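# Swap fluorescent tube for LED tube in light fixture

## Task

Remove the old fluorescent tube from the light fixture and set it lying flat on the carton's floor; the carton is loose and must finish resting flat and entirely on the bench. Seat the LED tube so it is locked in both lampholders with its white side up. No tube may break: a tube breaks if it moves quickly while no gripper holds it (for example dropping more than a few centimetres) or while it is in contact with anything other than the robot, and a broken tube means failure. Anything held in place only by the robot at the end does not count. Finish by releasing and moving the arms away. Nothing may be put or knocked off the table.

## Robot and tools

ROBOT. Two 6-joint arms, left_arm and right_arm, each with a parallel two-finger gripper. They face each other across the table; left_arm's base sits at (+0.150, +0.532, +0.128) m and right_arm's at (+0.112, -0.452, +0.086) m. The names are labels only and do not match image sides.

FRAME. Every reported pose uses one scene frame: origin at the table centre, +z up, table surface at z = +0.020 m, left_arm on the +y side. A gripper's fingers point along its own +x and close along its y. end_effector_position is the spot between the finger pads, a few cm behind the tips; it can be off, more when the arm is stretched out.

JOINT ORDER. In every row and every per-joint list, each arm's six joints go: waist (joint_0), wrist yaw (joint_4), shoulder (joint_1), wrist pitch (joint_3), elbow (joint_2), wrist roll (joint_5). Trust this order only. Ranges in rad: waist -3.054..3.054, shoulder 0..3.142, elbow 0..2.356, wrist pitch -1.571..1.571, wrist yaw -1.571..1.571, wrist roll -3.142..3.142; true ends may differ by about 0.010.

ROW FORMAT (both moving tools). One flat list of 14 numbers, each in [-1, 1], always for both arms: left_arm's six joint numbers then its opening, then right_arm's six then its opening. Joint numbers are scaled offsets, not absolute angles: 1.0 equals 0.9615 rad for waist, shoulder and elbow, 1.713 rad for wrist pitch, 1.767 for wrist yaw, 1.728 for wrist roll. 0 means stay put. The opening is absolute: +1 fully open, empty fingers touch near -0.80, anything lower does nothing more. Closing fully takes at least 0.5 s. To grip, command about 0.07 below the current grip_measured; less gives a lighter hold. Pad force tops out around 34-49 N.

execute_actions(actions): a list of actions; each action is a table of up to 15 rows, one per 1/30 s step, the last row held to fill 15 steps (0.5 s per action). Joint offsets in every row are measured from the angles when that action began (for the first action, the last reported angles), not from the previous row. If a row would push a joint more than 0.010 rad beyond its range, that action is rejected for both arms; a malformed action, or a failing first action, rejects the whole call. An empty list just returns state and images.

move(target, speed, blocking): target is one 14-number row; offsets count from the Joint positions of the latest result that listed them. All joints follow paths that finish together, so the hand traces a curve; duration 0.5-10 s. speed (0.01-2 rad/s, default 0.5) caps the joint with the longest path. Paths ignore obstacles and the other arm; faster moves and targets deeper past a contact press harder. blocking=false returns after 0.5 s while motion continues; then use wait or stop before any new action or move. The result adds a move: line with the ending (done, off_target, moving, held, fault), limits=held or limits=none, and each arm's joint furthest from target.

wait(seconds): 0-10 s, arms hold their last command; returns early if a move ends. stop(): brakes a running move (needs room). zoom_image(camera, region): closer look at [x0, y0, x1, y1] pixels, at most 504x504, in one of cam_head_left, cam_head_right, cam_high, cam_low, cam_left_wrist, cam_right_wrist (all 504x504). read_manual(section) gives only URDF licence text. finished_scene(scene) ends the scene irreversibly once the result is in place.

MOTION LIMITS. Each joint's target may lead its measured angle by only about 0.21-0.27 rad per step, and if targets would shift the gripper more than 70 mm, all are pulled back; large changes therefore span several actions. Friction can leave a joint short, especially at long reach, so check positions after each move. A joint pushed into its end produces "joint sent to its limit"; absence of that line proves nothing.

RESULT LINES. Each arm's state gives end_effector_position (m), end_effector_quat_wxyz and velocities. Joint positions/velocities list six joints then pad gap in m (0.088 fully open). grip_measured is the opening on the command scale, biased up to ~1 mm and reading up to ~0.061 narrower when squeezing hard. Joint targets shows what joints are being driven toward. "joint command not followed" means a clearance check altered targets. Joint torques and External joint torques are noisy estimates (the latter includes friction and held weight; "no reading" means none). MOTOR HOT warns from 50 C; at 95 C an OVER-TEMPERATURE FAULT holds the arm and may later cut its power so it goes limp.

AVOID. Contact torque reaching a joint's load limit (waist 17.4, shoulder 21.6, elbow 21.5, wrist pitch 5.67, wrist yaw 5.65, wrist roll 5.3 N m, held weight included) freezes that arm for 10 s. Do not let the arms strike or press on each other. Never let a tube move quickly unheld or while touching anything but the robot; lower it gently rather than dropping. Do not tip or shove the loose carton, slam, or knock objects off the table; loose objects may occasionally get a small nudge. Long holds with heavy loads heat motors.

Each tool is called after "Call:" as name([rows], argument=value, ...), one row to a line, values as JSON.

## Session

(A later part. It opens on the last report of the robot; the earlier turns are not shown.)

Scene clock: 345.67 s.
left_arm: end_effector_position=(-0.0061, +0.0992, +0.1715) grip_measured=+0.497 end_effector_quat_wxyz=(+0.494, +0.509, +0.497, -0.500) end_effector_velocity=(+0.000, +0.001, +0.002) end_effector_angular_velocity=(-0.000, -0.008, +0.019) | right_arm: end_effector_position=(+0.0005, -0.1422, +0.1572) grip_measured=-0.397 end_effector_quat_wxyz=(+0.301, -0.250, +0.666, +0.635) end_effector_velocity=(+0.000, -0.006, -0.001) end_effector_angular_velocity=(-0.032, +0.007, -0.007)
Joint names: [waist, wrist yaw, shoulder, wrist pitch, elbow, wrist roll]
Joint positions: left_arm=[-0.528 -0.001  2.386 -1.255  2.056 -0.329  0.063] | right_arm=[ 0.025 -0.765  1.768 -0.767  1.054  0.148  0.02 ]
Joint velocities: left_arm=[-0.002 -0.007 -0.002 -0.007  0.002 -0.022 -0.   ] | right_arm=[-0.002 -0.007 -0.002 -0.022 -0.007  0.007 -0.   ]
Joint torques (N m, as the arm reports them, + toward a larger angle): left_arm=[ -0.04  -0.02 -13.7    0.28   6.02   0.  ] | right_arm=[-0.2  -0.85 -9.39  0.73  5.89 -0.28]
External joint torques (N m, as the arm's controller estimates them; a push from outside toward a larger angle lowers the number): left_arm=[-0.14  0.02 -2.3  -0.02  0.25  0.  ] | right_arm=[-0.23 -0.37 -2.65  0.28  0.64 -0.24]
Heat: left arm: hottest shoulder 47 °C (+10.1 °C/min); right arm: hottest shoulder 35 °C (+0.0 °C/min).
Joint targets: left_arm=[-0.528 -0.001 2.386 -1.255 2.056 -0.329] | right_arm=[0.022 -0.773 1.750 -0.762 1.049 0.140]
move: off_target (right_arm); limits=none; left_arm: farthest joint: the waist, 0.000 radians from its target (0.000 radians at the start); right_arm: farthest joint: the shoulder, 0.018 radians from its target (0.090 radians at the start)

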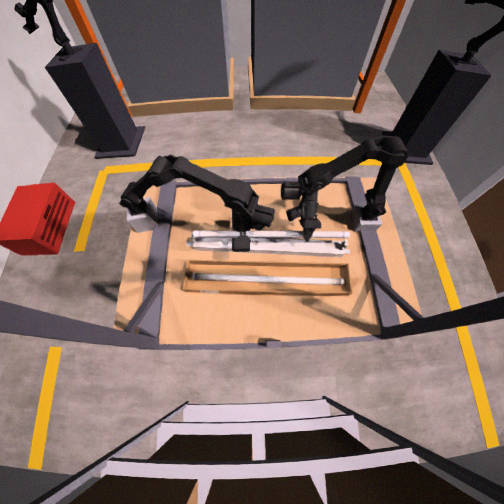

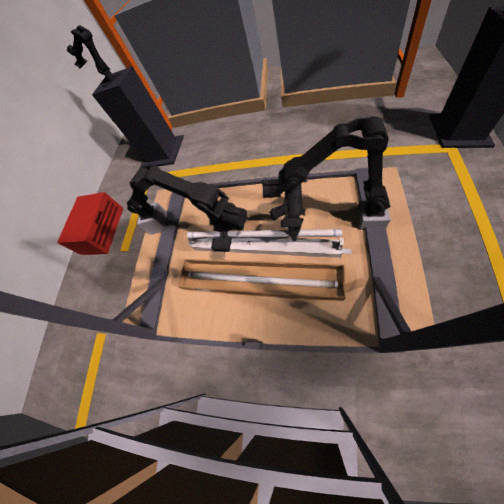

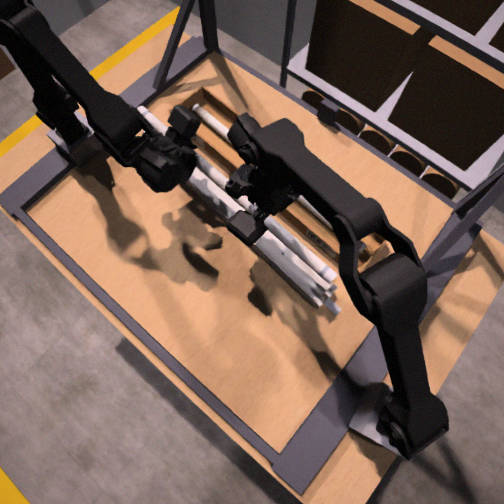

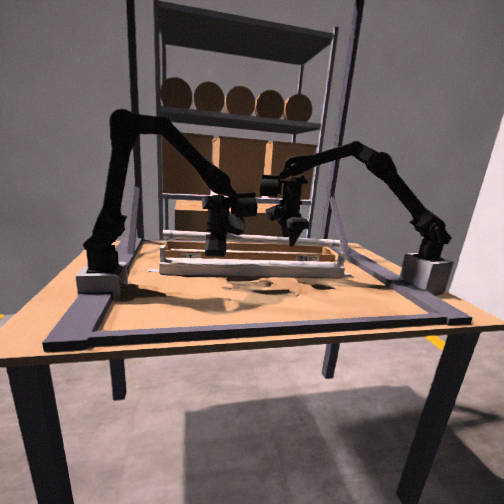

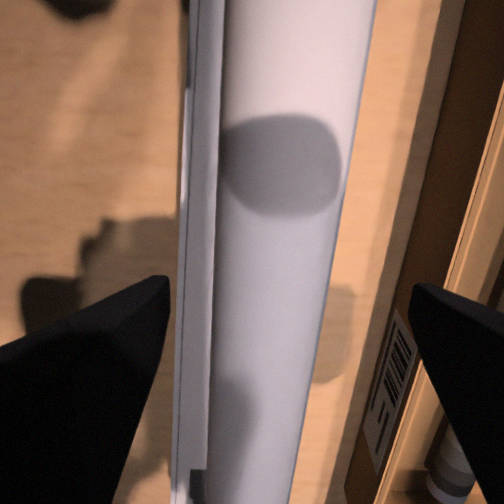

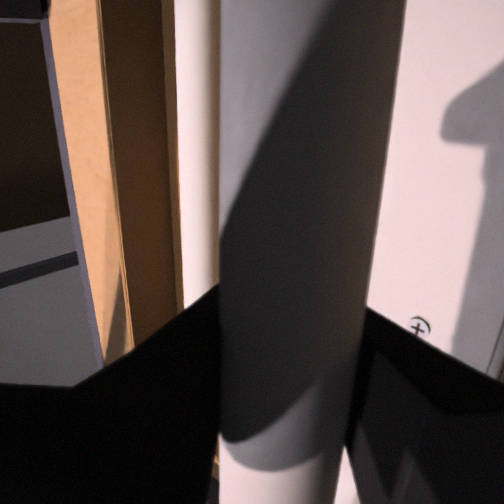

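Call:
move(target=[-0.18,0,-0.875,0.138,-1,-0.064,1,0,0,0,0,0,0,-0.5], speed=0.5)

Call:
move(target=[0,0,0,0,-0.1,0,1,0,0,0,0,0,0,-0.5])

Scene clock: 355.53 s.
left_arm: end_effector_position=(+0.0101, +0.2848, +0.2253) grip_measured=+1.000 end_effector_quat_wxyz=(+0.490, +0.486, +0.468, -0.552) end_effector_velocity=(+0.004, +0.002, -0.001) end_effector_angular_velocity=(-0.001, -0.026, -0.008) | right_arm: end_effector_position=(+0.0005, -0.1424, +0.1572) grip_measured=-0.397 end_effector_quat_wxyz=(+0.301, -0.250, +0.667, +0.635) end_effector_velocity=(+0.000, -0.004, +0.002) end_effector_angular_velocity=(-0.012, +0.007, +0.003)
Joint names: [waist, wrist yaw, shoulder, wrist pitch, elbow, wrist roll]
Joint positions: left_arm=[-0.697 -0.001  1.556 -1.021  1.105 -0.436  0.088] | right_arm=[ 0.025 -0.765  1.768 -0.768  1.054  0.148  0.02 ]
Joint velocities: left_arm=[-0.002 -0.022 -0.002 -0.007 -0.007  0.007  0.   ] | right_arm=[-0.002 -0.007 -0.007 -0.022 -0.002 -0.007 -0.   ]
Joint torques (N m, as the arm reports them, + toward a larger angle): left_arm=[-0.38 -0.02 -8.55  0.59  5.04 -0.15] | right_arm=[ 0.05 -0.53 -7.45  0.5   6.38 -0.05]
External joint torques (N m, as the arm's controller estimates them; a push from outside toward a larger angle lowers the number): left_arm=[-0.39  0.02 -2.86  0.09 -0.77 -0.16] | right_arm=[ 0.05 -0.06 -0.71  0.05  1.16 -0.01]
Heat: left arm: hottest shoulder 47 °C (+9.1 °C/min); right arm: hottest shoulder 36 °C (+1.0 °C/min).
Joint targets: left_arm=[-0.701 -0.001 1.545 -1.019 1.095 -0.440] | right_arm=[0.025 -0.765 1.768 -0.767 1.054 0.148]
move: off_target (left_arm); limits=none; left_arm: farthest joint: the shoulder, 0.011 radians from its target (0.841 radians at the start); right_arm: farthest joint: the wrist pitch, 0.001 radians from its target (0.000 radians at the start)

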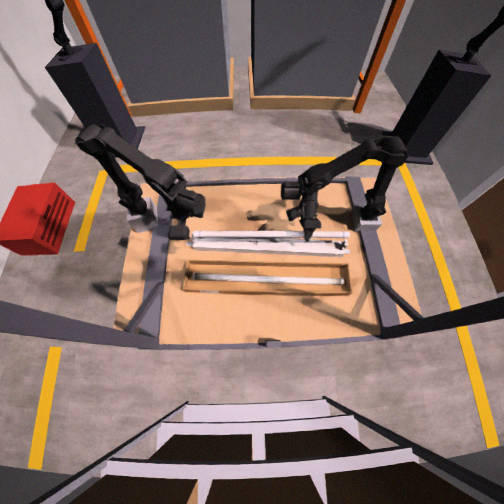

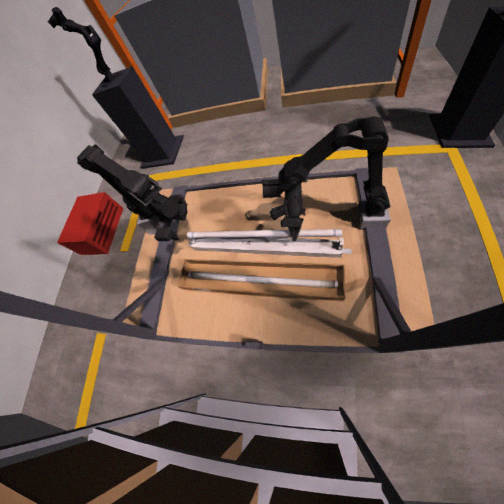

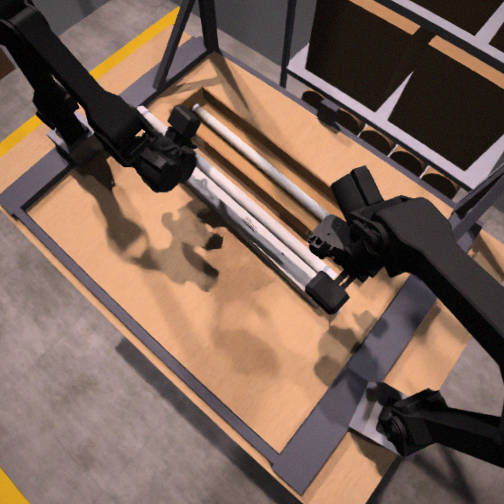

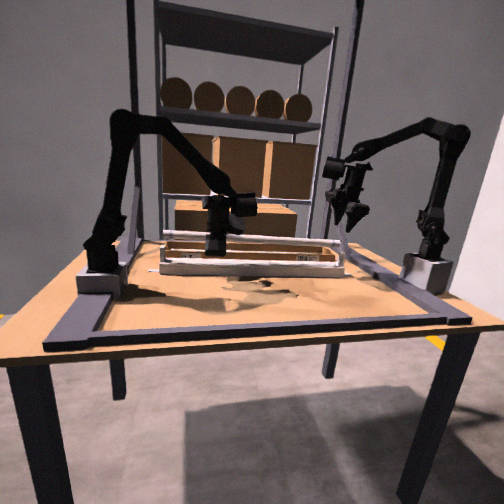

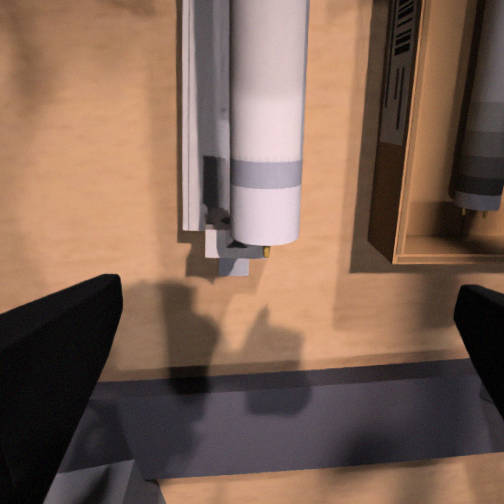

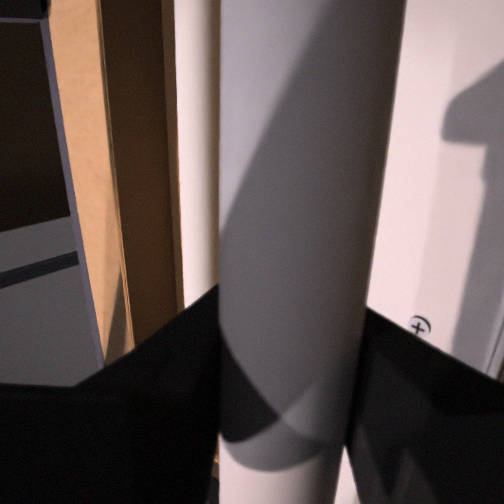

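Scene clock: 356.43 s.
left_arm: end_effector_position=(+0.0221, +0.3060, +0.2031) grip_measured=+1.000 end_effector_quat_wxyz=(+0.481, +0.516, +0.478, -0.524) end_effector_velocity=(+0.002, +0.003, -0.001) end_effector_angular_velocity=(+0.007, -0.012, +0.005) | right_arm: end_effector_position=(+0.0005, -0.1425, +0.1572) grip_measured=-0.397 end_effector_quat_wxyz=(+0.301, -0.250, +0.667, +0.634) end_effector_velocity=(+0.000, -0.002, +0.001) end_effector_angular_velocity=(-0.013, +0.007, -0.007)
Joint names: [waist, wrist yaw, shoulder, wrist pitch, elbow, wrist roll]
Joint positions: left_arm=[-0.697 -0.001  1.556 -1.021  1.018 -0.436  0.088] | right_arm=[ 0.025 -0.765  1.768 -0.769  1.054  0.149  0.02 ]
Joint velocities: left_arm=[-0.002 -0.007 -0.002 -0.007 -0.007 -0.007  0.   ] | right_arm=[-0.002 -0.007 -0.002 -0.007 -0.002  0.007 -0.   ]
Joint torques (N m, as the arm reports them, + toward a larger angle): left_arm=[-0.04 -0.03 -6.66  0.34  4.72  0.  ] | right_arm=[ 0.04 -0.49 -7.47  0.54  6.49 -0.08]
External joint torques (N m, as the arm's controller estimates them; a push from outside toward a larger angle lowers the number): left_arm=[-0.03  0.01 -1.19 -0.02 -0.87  0.  ] | right_arm=[ 0.07 -0.02 -0.76  0.07  1.23 -0.04]
Heat: left arm: hottest shoulder 47 °C (+9.1 °C/min); right arm: hottest shoulder 36 °C (+1.0 °C/min).
Joint targets: left_arm=[-0.697 -0.001 1.556 -1.021 1.009 -0.436] | right_arm=[0.025 -0.765 1.768 -0.768 1.054 0.148]
move: done; limits=none; left_arm: farthest joint: the elbow, 0.009 radians from its target (0.096 radians at the start); right_arm: farthest joint: the wrist pitch, 0.001 radians from its target (0.000 radians at the start)

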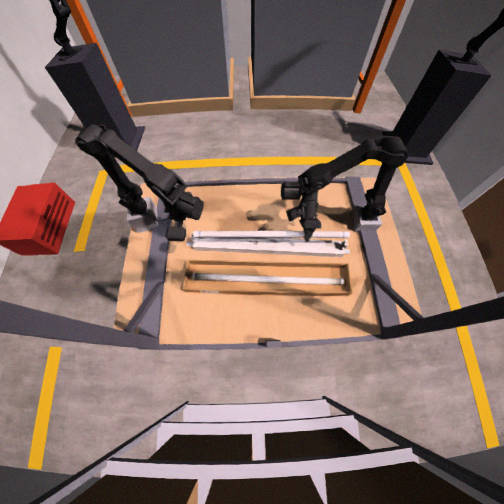

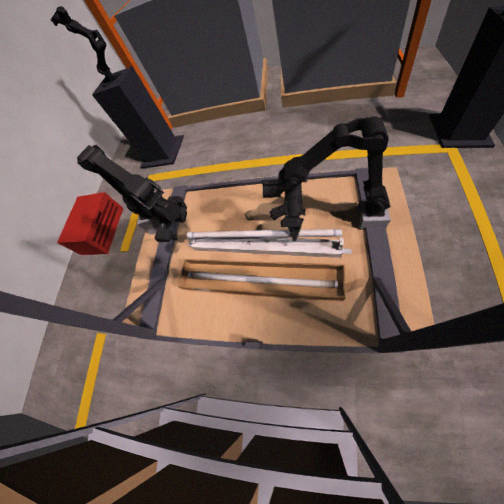

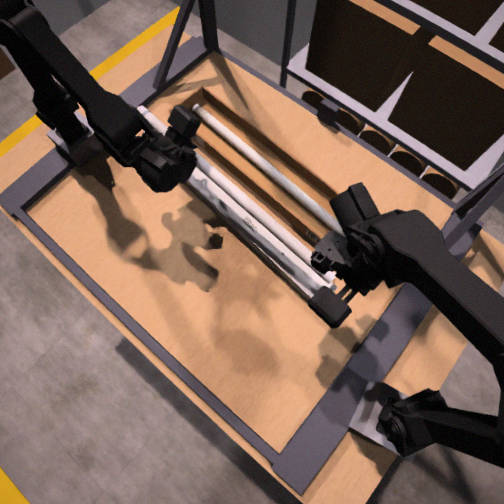

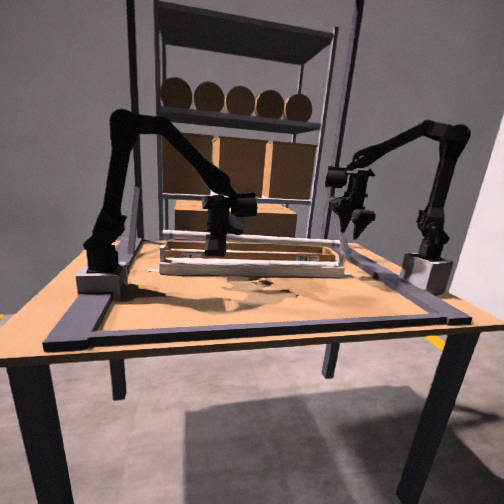

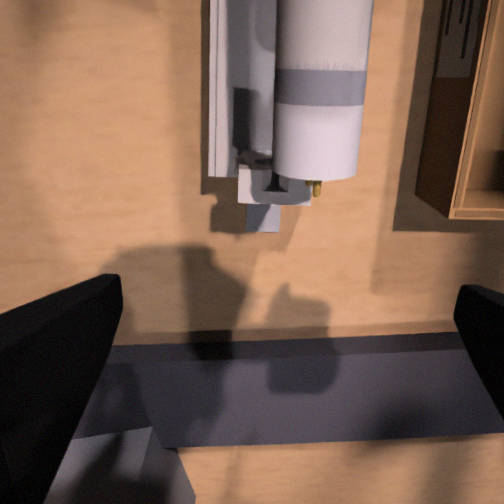

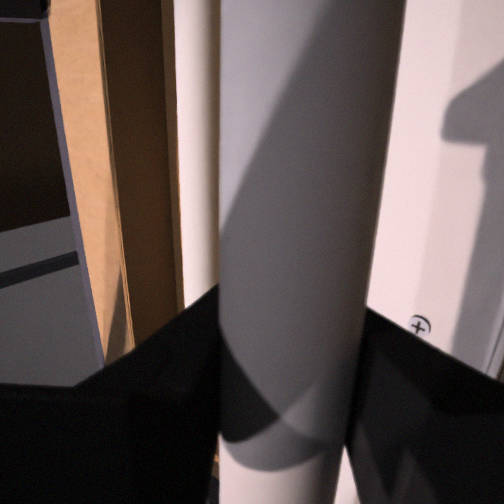

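Call:
move(target=[0.13,0,0.59,0.037,0.5,0.075,1,0,0,0,0,0,0,-0.5], speed=0.4)

Scene clock: 367.07 s.
left_arm: end_effector_position=(+0.0009, +0.1736, +0.1478) grip_measured=+1.000 end_effector_quat_wxyz=(+0.478, +0.522, +0.479, -0.519) end_effector_velocity=(+0.001, +0.004, -0.003) end_effector_angular_velocity=(+0.019, +0.000, +0.024) | right_arm: end_effector_position=(+0.0005, -0.1427, +0.1572) grip_measured=-0.397 end_effector_quat_wxyz=(+0.301, -0.250, +0.668, +0.634) end_effector_velocity=(+0.000, -0.002, +0.001) end_effector_angular_velocity=(+0.008, +0.006, +0.014)
Joint names: [waist, wrist yaw, shoulder, wrist pitch, elbow, wrist roll]
Joint positions: left_arm=[-0.576 -0.001  2.106 -0.96   1.49  -0.31   0.088] | right_arm=[ 0.025 -0.765  1.768 -0.77   1.054  0.149  0.02 ]
Joint velocities: left_arm=[ 0.002  0.007  0.002 -0.007 -0.007 -0.022  0.   ] | right_arm=[-0.002 -0.007 -0.002 -0.007 -0.002 -0.022 -0.   ]
Joint torques (N m, as the arm reports them, + toward a larger angle): left_arm=[ 0.3  -0.01 -9.05  0.43  6.65  0.15] | right_arm=[-0.03 -0.54 -7.52  0.51  6.42 -0.05]
External joint torques (N m, as the arm's controller estimates them; a push from outside toward a larger angle lowers the number): left_arm=[0.26 0.02 0.23 0.13 1.29 0.15] | right_arm=[-0.03 -0.06 -0.76  0.04  1.13 -0.01]
Heat: left arm: hottest shoulder 44 °C (+4.0 °C/min); right arm: hottest shoulder 36 °C (+1.0 °C/min).
Joint targets: left_arm=[-0.572 -0.001 2.123 -0.958 1.499 -0.306] | right_arm=[0.025 -0.765 1.768 -0.769 1.054 0.149]
move: off_target (left_arm); limits=none; left_arm: farthest joint: the shoulder, 0.018 radians from its target (0.567 radians at the start); right_arm: farthest joint: the wrist pitch, 0.001 radians from its target (0.000 radians at the start)

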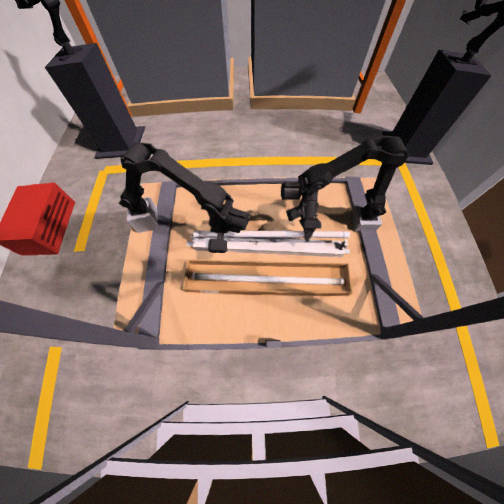

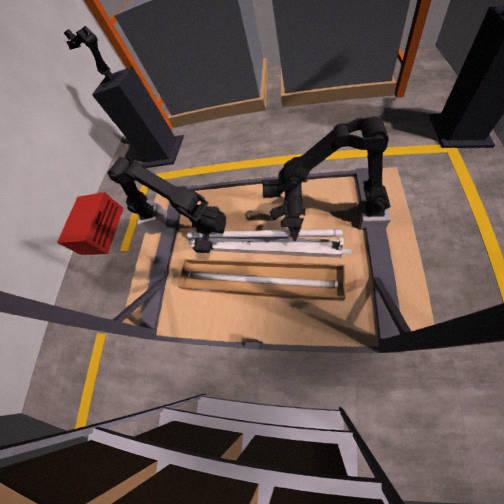

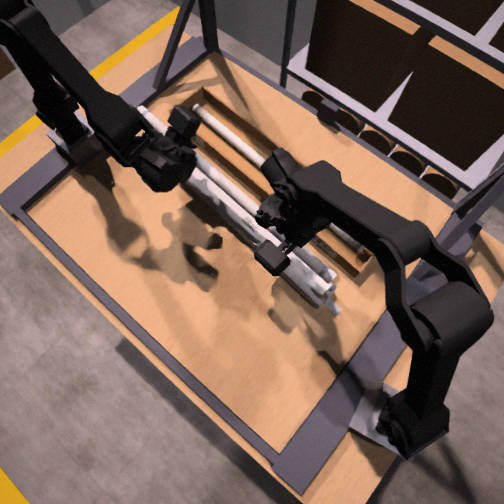

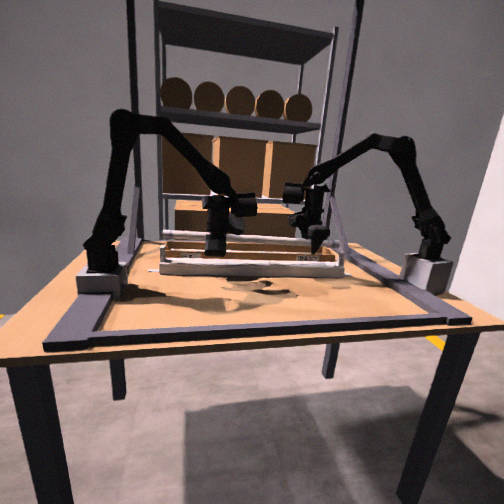

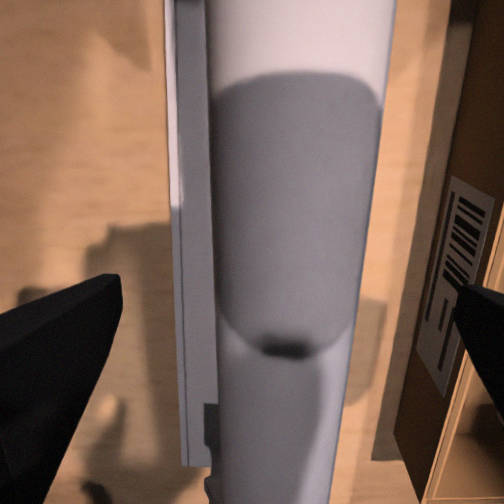

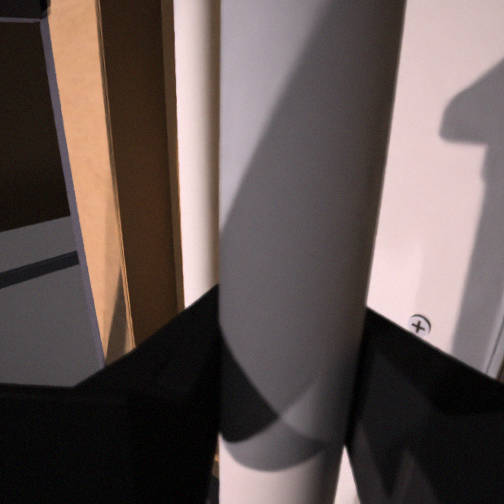

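Call:
move(target=[0,0,0,0,0,0,-0.45,0,0,0,0,0,0,-0.5])

Call:
move(target=[0.036,0,-0.028,0,-0.018,0.025,-0.45,0.006,-0.005,0.048,0.05,-0.034,0,-0.5], speed=0.08)

Call:
zoom_image(camera="cam_high", region=[290,250,360,320])

Call:
zoom_image(camera="cam_high", region=[115,85,185,155])

Call:
zoom_image(camera="cam_low", region=[140,210,360,290])

Scene clock: 376.90 s.
left_arm: end_effector_position=(+0.0018, +0.1732, +0.1477) grip_measured=-0.370 end_effector_quat_wxyz=(+0.479, +0.521, +0.480, -0.518) end_effector_velocity=(-0.001, -0.001, +0.000) end_effector_angular_velocity=(-0.004, +0.009, +0.024) | right_arm: end_effector_position=(+0.0003, -0.1431, +0.1572) grip_measured=-0.397 end_effector_quat_wxyz=(+0.300, -0.251, +0.668, +0.633) end_effector_velocity=(+0.002, -0.001, +0.002) end_effector_angular_velocity=(+0.002, +0.007, -0.001)
Joint names: [waist, wrist yaw, shoulder, wrist pitch, elbow, wrist roll]
Joint positions: left_arm=[-0.574 -0.002  2.106 -0.96   1.491 -0.312  0.021] | right_arm=[ 0.026 -0.765  1.768 -0.771  1.054  0.15   0.02 ]
Joint velocities: left_arm=[ 0.002  0.007 -0.002  0.007 -0.002 -0.022 -0.   ] | right_arm=[-0.007 -0.007 -0.007 -0.007 -0.002 -0.007 -0.   ]
Joint torques (N m, as the arm reports them, + toward a larger angle): left_arm=[ -0.21   0.   -11.33   0.31   5.63   0.07] | right_arm=[-0.1  -0.52 -7.35  0.5   6.51 -0.07]
External joint torques (N m, as the arm's controller estimates them; a push from outside toward a larger angle lowers the number): left_arm=[-0.2   0.03 -2.02 -0.03  0.2   0.07] | right_arm=[-0.07 -0.05 -0.56  0.03  1.22 -0.03]
Heat: left arm: hottest shoulder 43 °C (+0.0 °C/min); right arm: hottest shoulder 36 °C (+1.0 °C/min).
Joint targets: left_arm=[-0.576 -0.001 2.106 -0.960 1.491 -0.310] | right_arm=[0.025 -0.765 1.768 -0.770 1.054 0.149]
move: done; limits=none; left_arm: farthest joint: the waist, 0.002 radians from its target (0.000 radians at the start); right_arm: farthest joint: the waist, 0.001 radians from its target (0.000 radians at the start)

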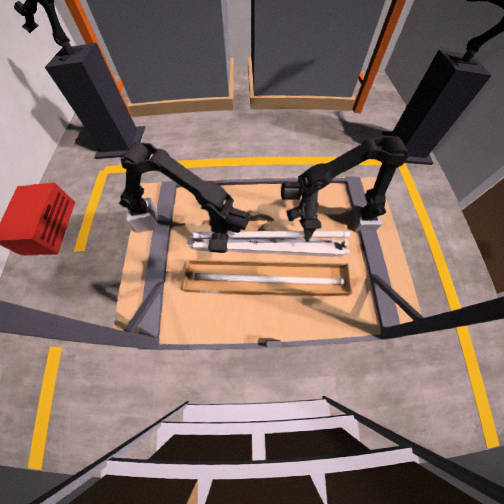

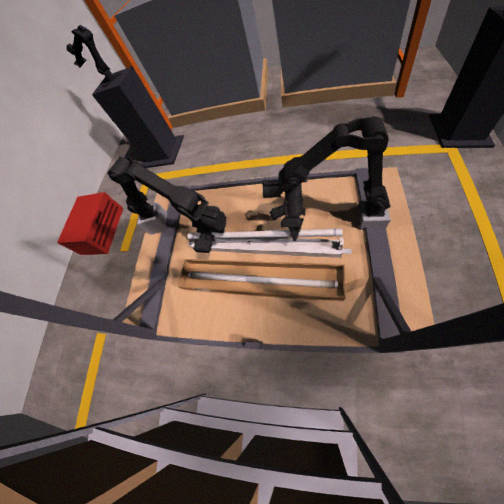

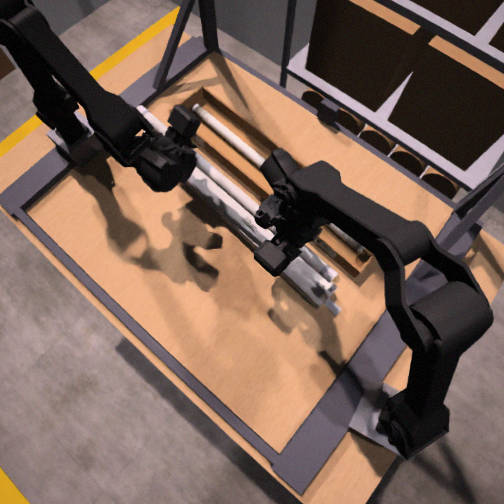

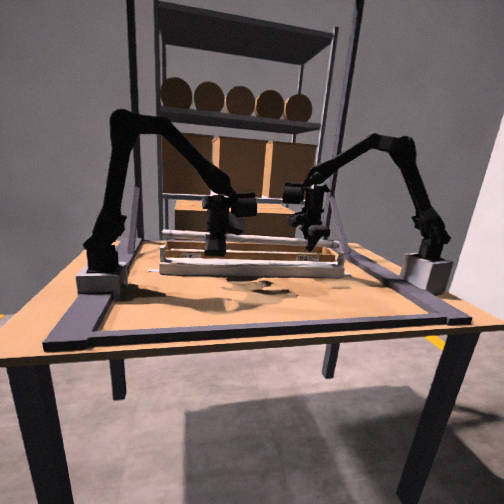

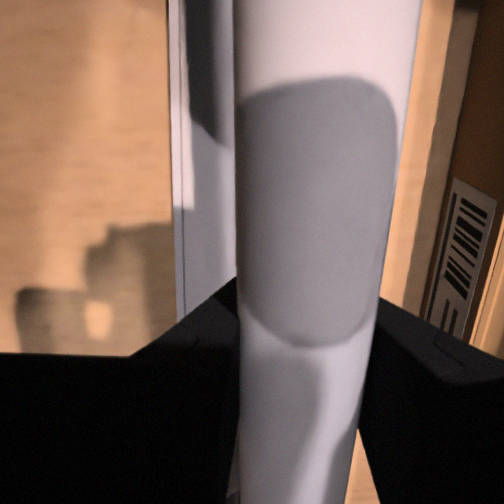

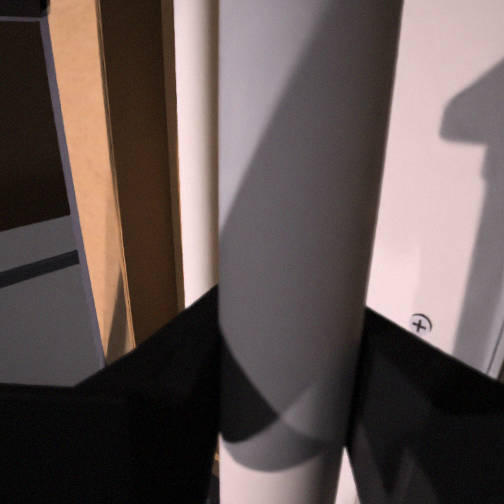

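Scene clock: 378.37 s.
left_arm: end_effector_position=(+0.0119, +0.1747, +0.1461) grip_measured=-0.370 end_effector_quat_wxyz=(+0.471, +0.530, +0.478, -0.518) end_effector_velocity=(+0.003, +0.001, +0.000) end_effector_angular_velocity=(+0.004, -0.010, +0.024) | right_arm: end_effector_position=(-0.0006, -0.1398, +0.1411) grip_measured=-0.397 end_effector_quat_wxyz=(+0.301, -0.249, +0.664, +0.638) end_effector_velocity=(-0.002, -0.002, +0.002) end_effector_angular_velocity=(-0.013, +0.022, -0.006)
Joint names: [waist, wrist yaw, shoulder, wrist pitch, elbow, wrist roll]
Joint positions: left_arm=[-0.55   0.001  2.101 -0.964  1.476 -0.27   0.021] | right_arm=[ 0.027 -0.767  1.803 -0.692  1.024  0.15   0.02 ]
Joint velocities: left_arm=[ 0.002 -0.007 -0.002 -0.007 -0.002 -0.022 -0.   ] | right_arm=[-0.002 -0.022 -0.002 -0.007 -0.002  0.007  0.   ]
Joint torques (N m, as the arm reports them, + toward a larger angle): left_arm=[  0.94  -0.13 -14.19   0.56   5.33   0.05] | right_arm=[ 0.33 -0.83 -6.39  0.91  6.15 -0.03]
External joint torques (N m, as the arm's controller estimates them; a push from outside toward a larger angle lowers the number): left_arm=[ 0.94 -0.11 -4.99  0.26 -0.03  0.05] | right_arm=[ 0.3  -0.35  0.48  0.43  1.03  0.01]
Heat: left arm: hottest shoulder 43 °C (+0.0 °C/min); right arm: hottest shoulder 36 °C (+1.0 °C/min).
Joint targets: left_arm=[-0.539 -0.001 2.079 -0.960 1.473 -0.269] | right_arm=[0.032 -0.774 1.814 -0.685 1.021 0.150]
move: off_target (left_arm, right_arm); limits=none; left_arm: farthest joint: the shoulder, 0.022 radians from its target (0.027 radians at the start); right_arm: farthest joint: the shoulder, 0.011 radians from its target (0.046 radians at the start)

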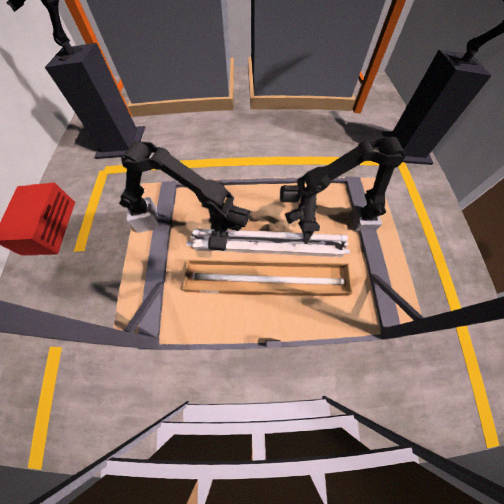

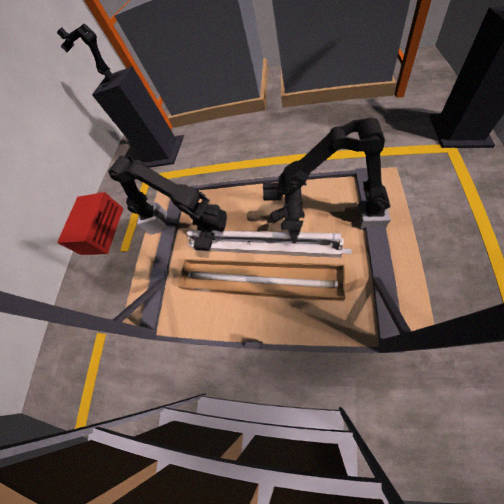

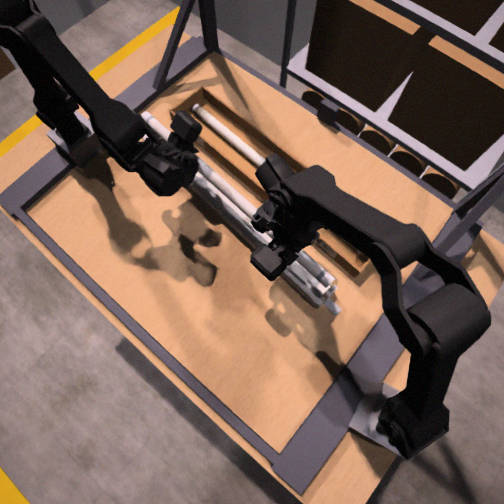

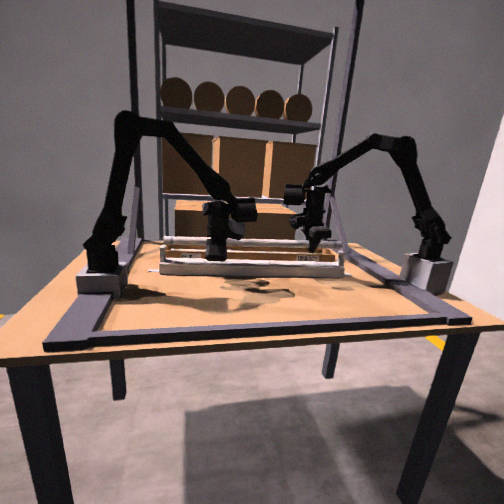

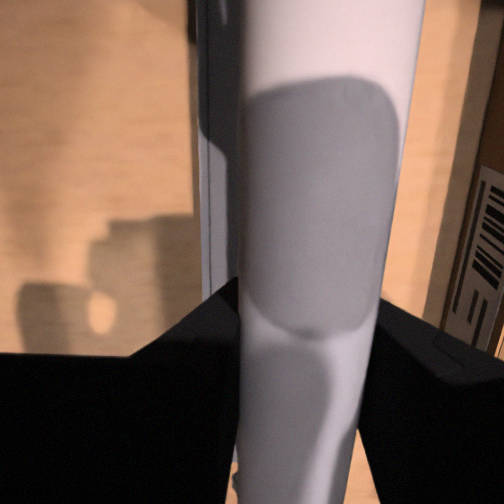

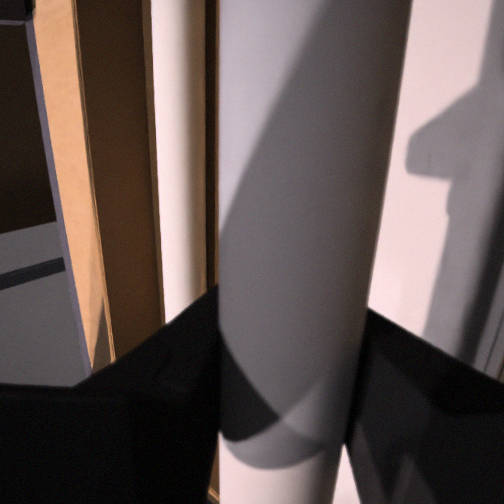

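Region (290, 250, 360, 320) of cam_high's 504x504 image, scaled by 7.200, with more detail than that image has.

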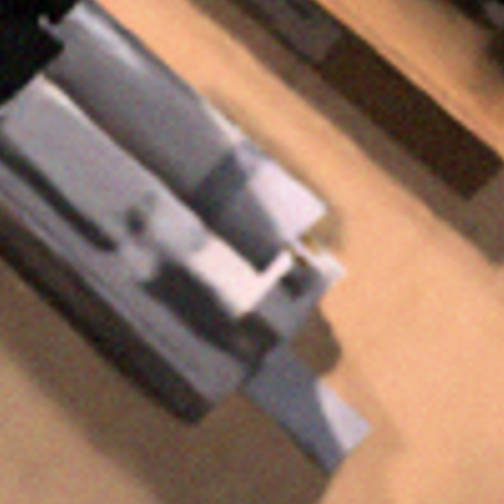

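Region (115, 85, 185, 155) of cam_high's 504x504 image, scaled by 7.200, with more detail than that image has.

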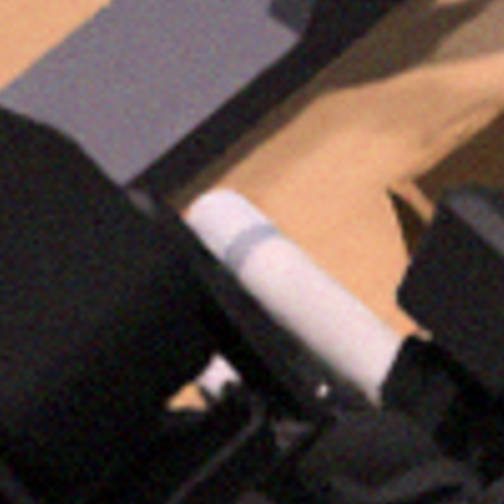

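Region (140, 210, 360, 290) of cam_low's 504x504 image, scaled by 2.291, with more detail than that image has; it fills the top 183 rows of this view, and the rest is white.

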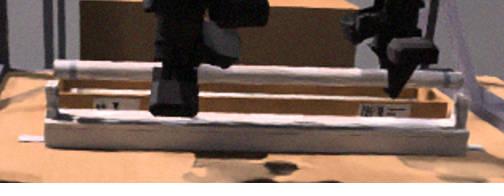

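Call:
move(target=[0,0,0.05,0.04,-0.036,0,-0.45,0,-0.004,0.056,0.056,-0.052,0,-0.5], speed=0.05)

Call:
zoom_image(camera="cam_high", region=[290,250,360,320])

Call:
zoom_image(camera="cam_low", region=[140,210,360,290])

Call:
zoom_image(camera="cam_head_left", region=[310,220,370,265])

Scene clock: 387.07 s.
left_arm: end_effector_position=(+0.0109, +0.1750, +0.1260) grip_measured=-0.370 end_effector_quat_wxyz=(+0.469, +0.531, +0.479, -0.518) end_effector_velocity=(-0.001, +0.003, +0.000) end_effector_angular_velocity=(+0.004, -0.010, -0.000) | right_arm: end_effector_position=(-0.0016, -0.1394, +0.1231) grip_measured=-0.397 end_effector_quat_wxyz=(+0.299, -0.243, +0.665, +0.640) end_effector_velocity=(+0.002, -0.004, -0.001) end_effector_angular_velocity=(-0.006, -0.009, +0.012)
Joint names: [waist, wrist yaw, shoulder, wrist pitch, elbow, wrist roll]
Joint positions: left_arm=[-0.551  0.004  2.137 -0.903  1.445 -0.27   0.021] | right_arm=[ 0.027 -0.778  1.841 -0.602  0.982  0.157  0.02 ]
Joint velocities: left_arm=[-0.007 -0.007 -0.002 -0.007 -0.002 -0.007 -0.   ] | right_arm=[-0.002  0.007 -0.002 -0.022 -0.002 -0.022 -0.   ]
Joint torques (N m, as the arm reports them, + toward a larger angle): left_arm=[ 0.12 -0.12 -9.6   0.68  5.03  0.  ] | right_arm=[ 0.02 -0.4  -5.79  0.83  4.97 -0.29]
External joint torques (N m, as the arm's controller estimates them; a push from outside toward a larger angle lowers the number): left_arm=[ 0.17 -0.1  -0.28  0.38 -0.21  0.  ] | right_arm=[ 0.03  0.08  1.13  0.35  0.09 -0.25]
Heat: left arm: hottest shoulder 44 °C (-1.0 °C/min); right arm: hottest shoulder 35 °C (+0.0 °C/min).
Joint targets: left_arm=[-0.550 0.001 2.149 -0.896 1.441 -0.270] | right_arm=[0.027 -0.774 1.857 -0.596 0.973 0.150]
move: off_target (left_arm, right_arm); limits=none; left_arm: farthest joint: the shoulder, 0.012 radians from its target (0.048 radians at the start); right_arm: farthest joint: the shoulder, 0.015 radians from its target (0.053 radians at the start)

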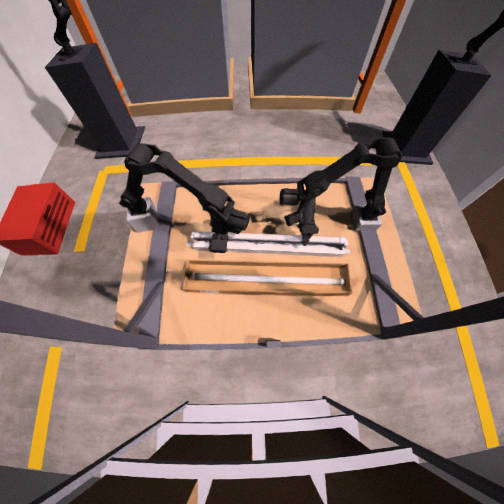

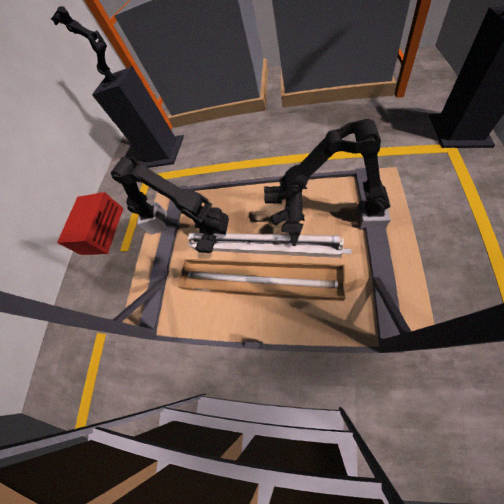

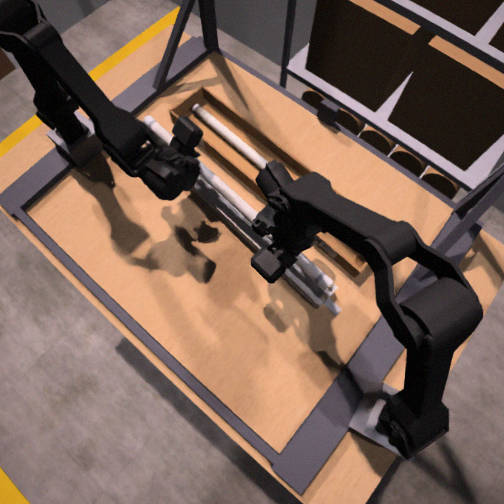

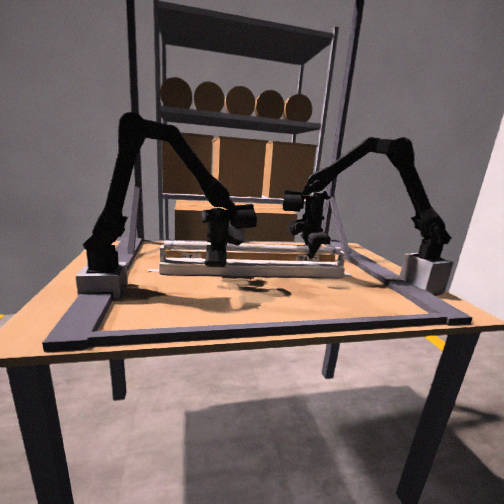

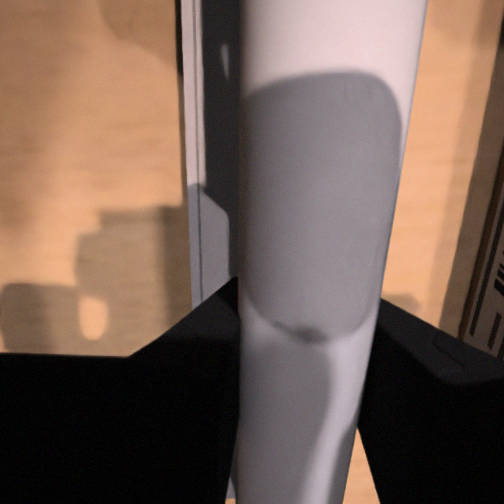

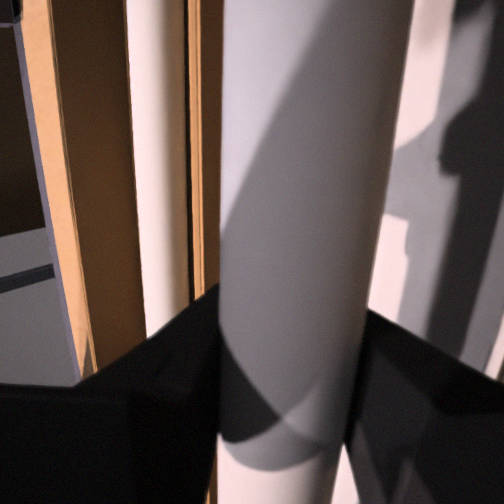

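Region (290, 250, 360, 320) of cam_high's 504x504 image, scaled by 7.200, with more detail than that image has.

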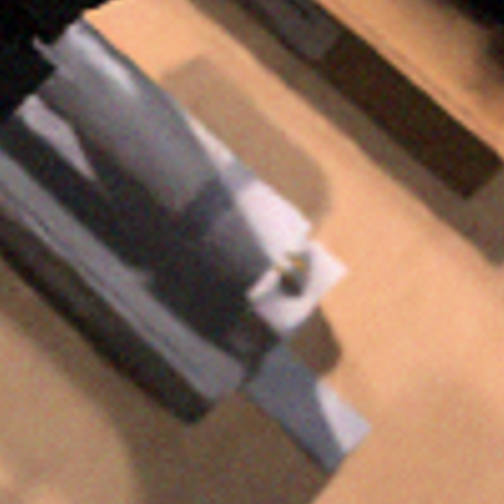

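Region (140, 210, 360, 290) of cam_low's 504x504 image, scaled by 2.291, with more detail than that image has; it fills the top 183 rows of this view, and the rest is white.

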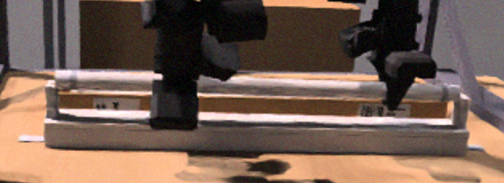

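Region (310, 220, 370, 265) of cam_head_left's 504x504 image, scaled by 8.400, with more detail than that image has; it fills the top 378 rows of this view, and the rest is white.

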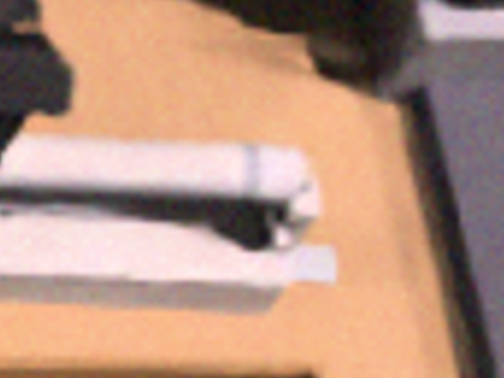

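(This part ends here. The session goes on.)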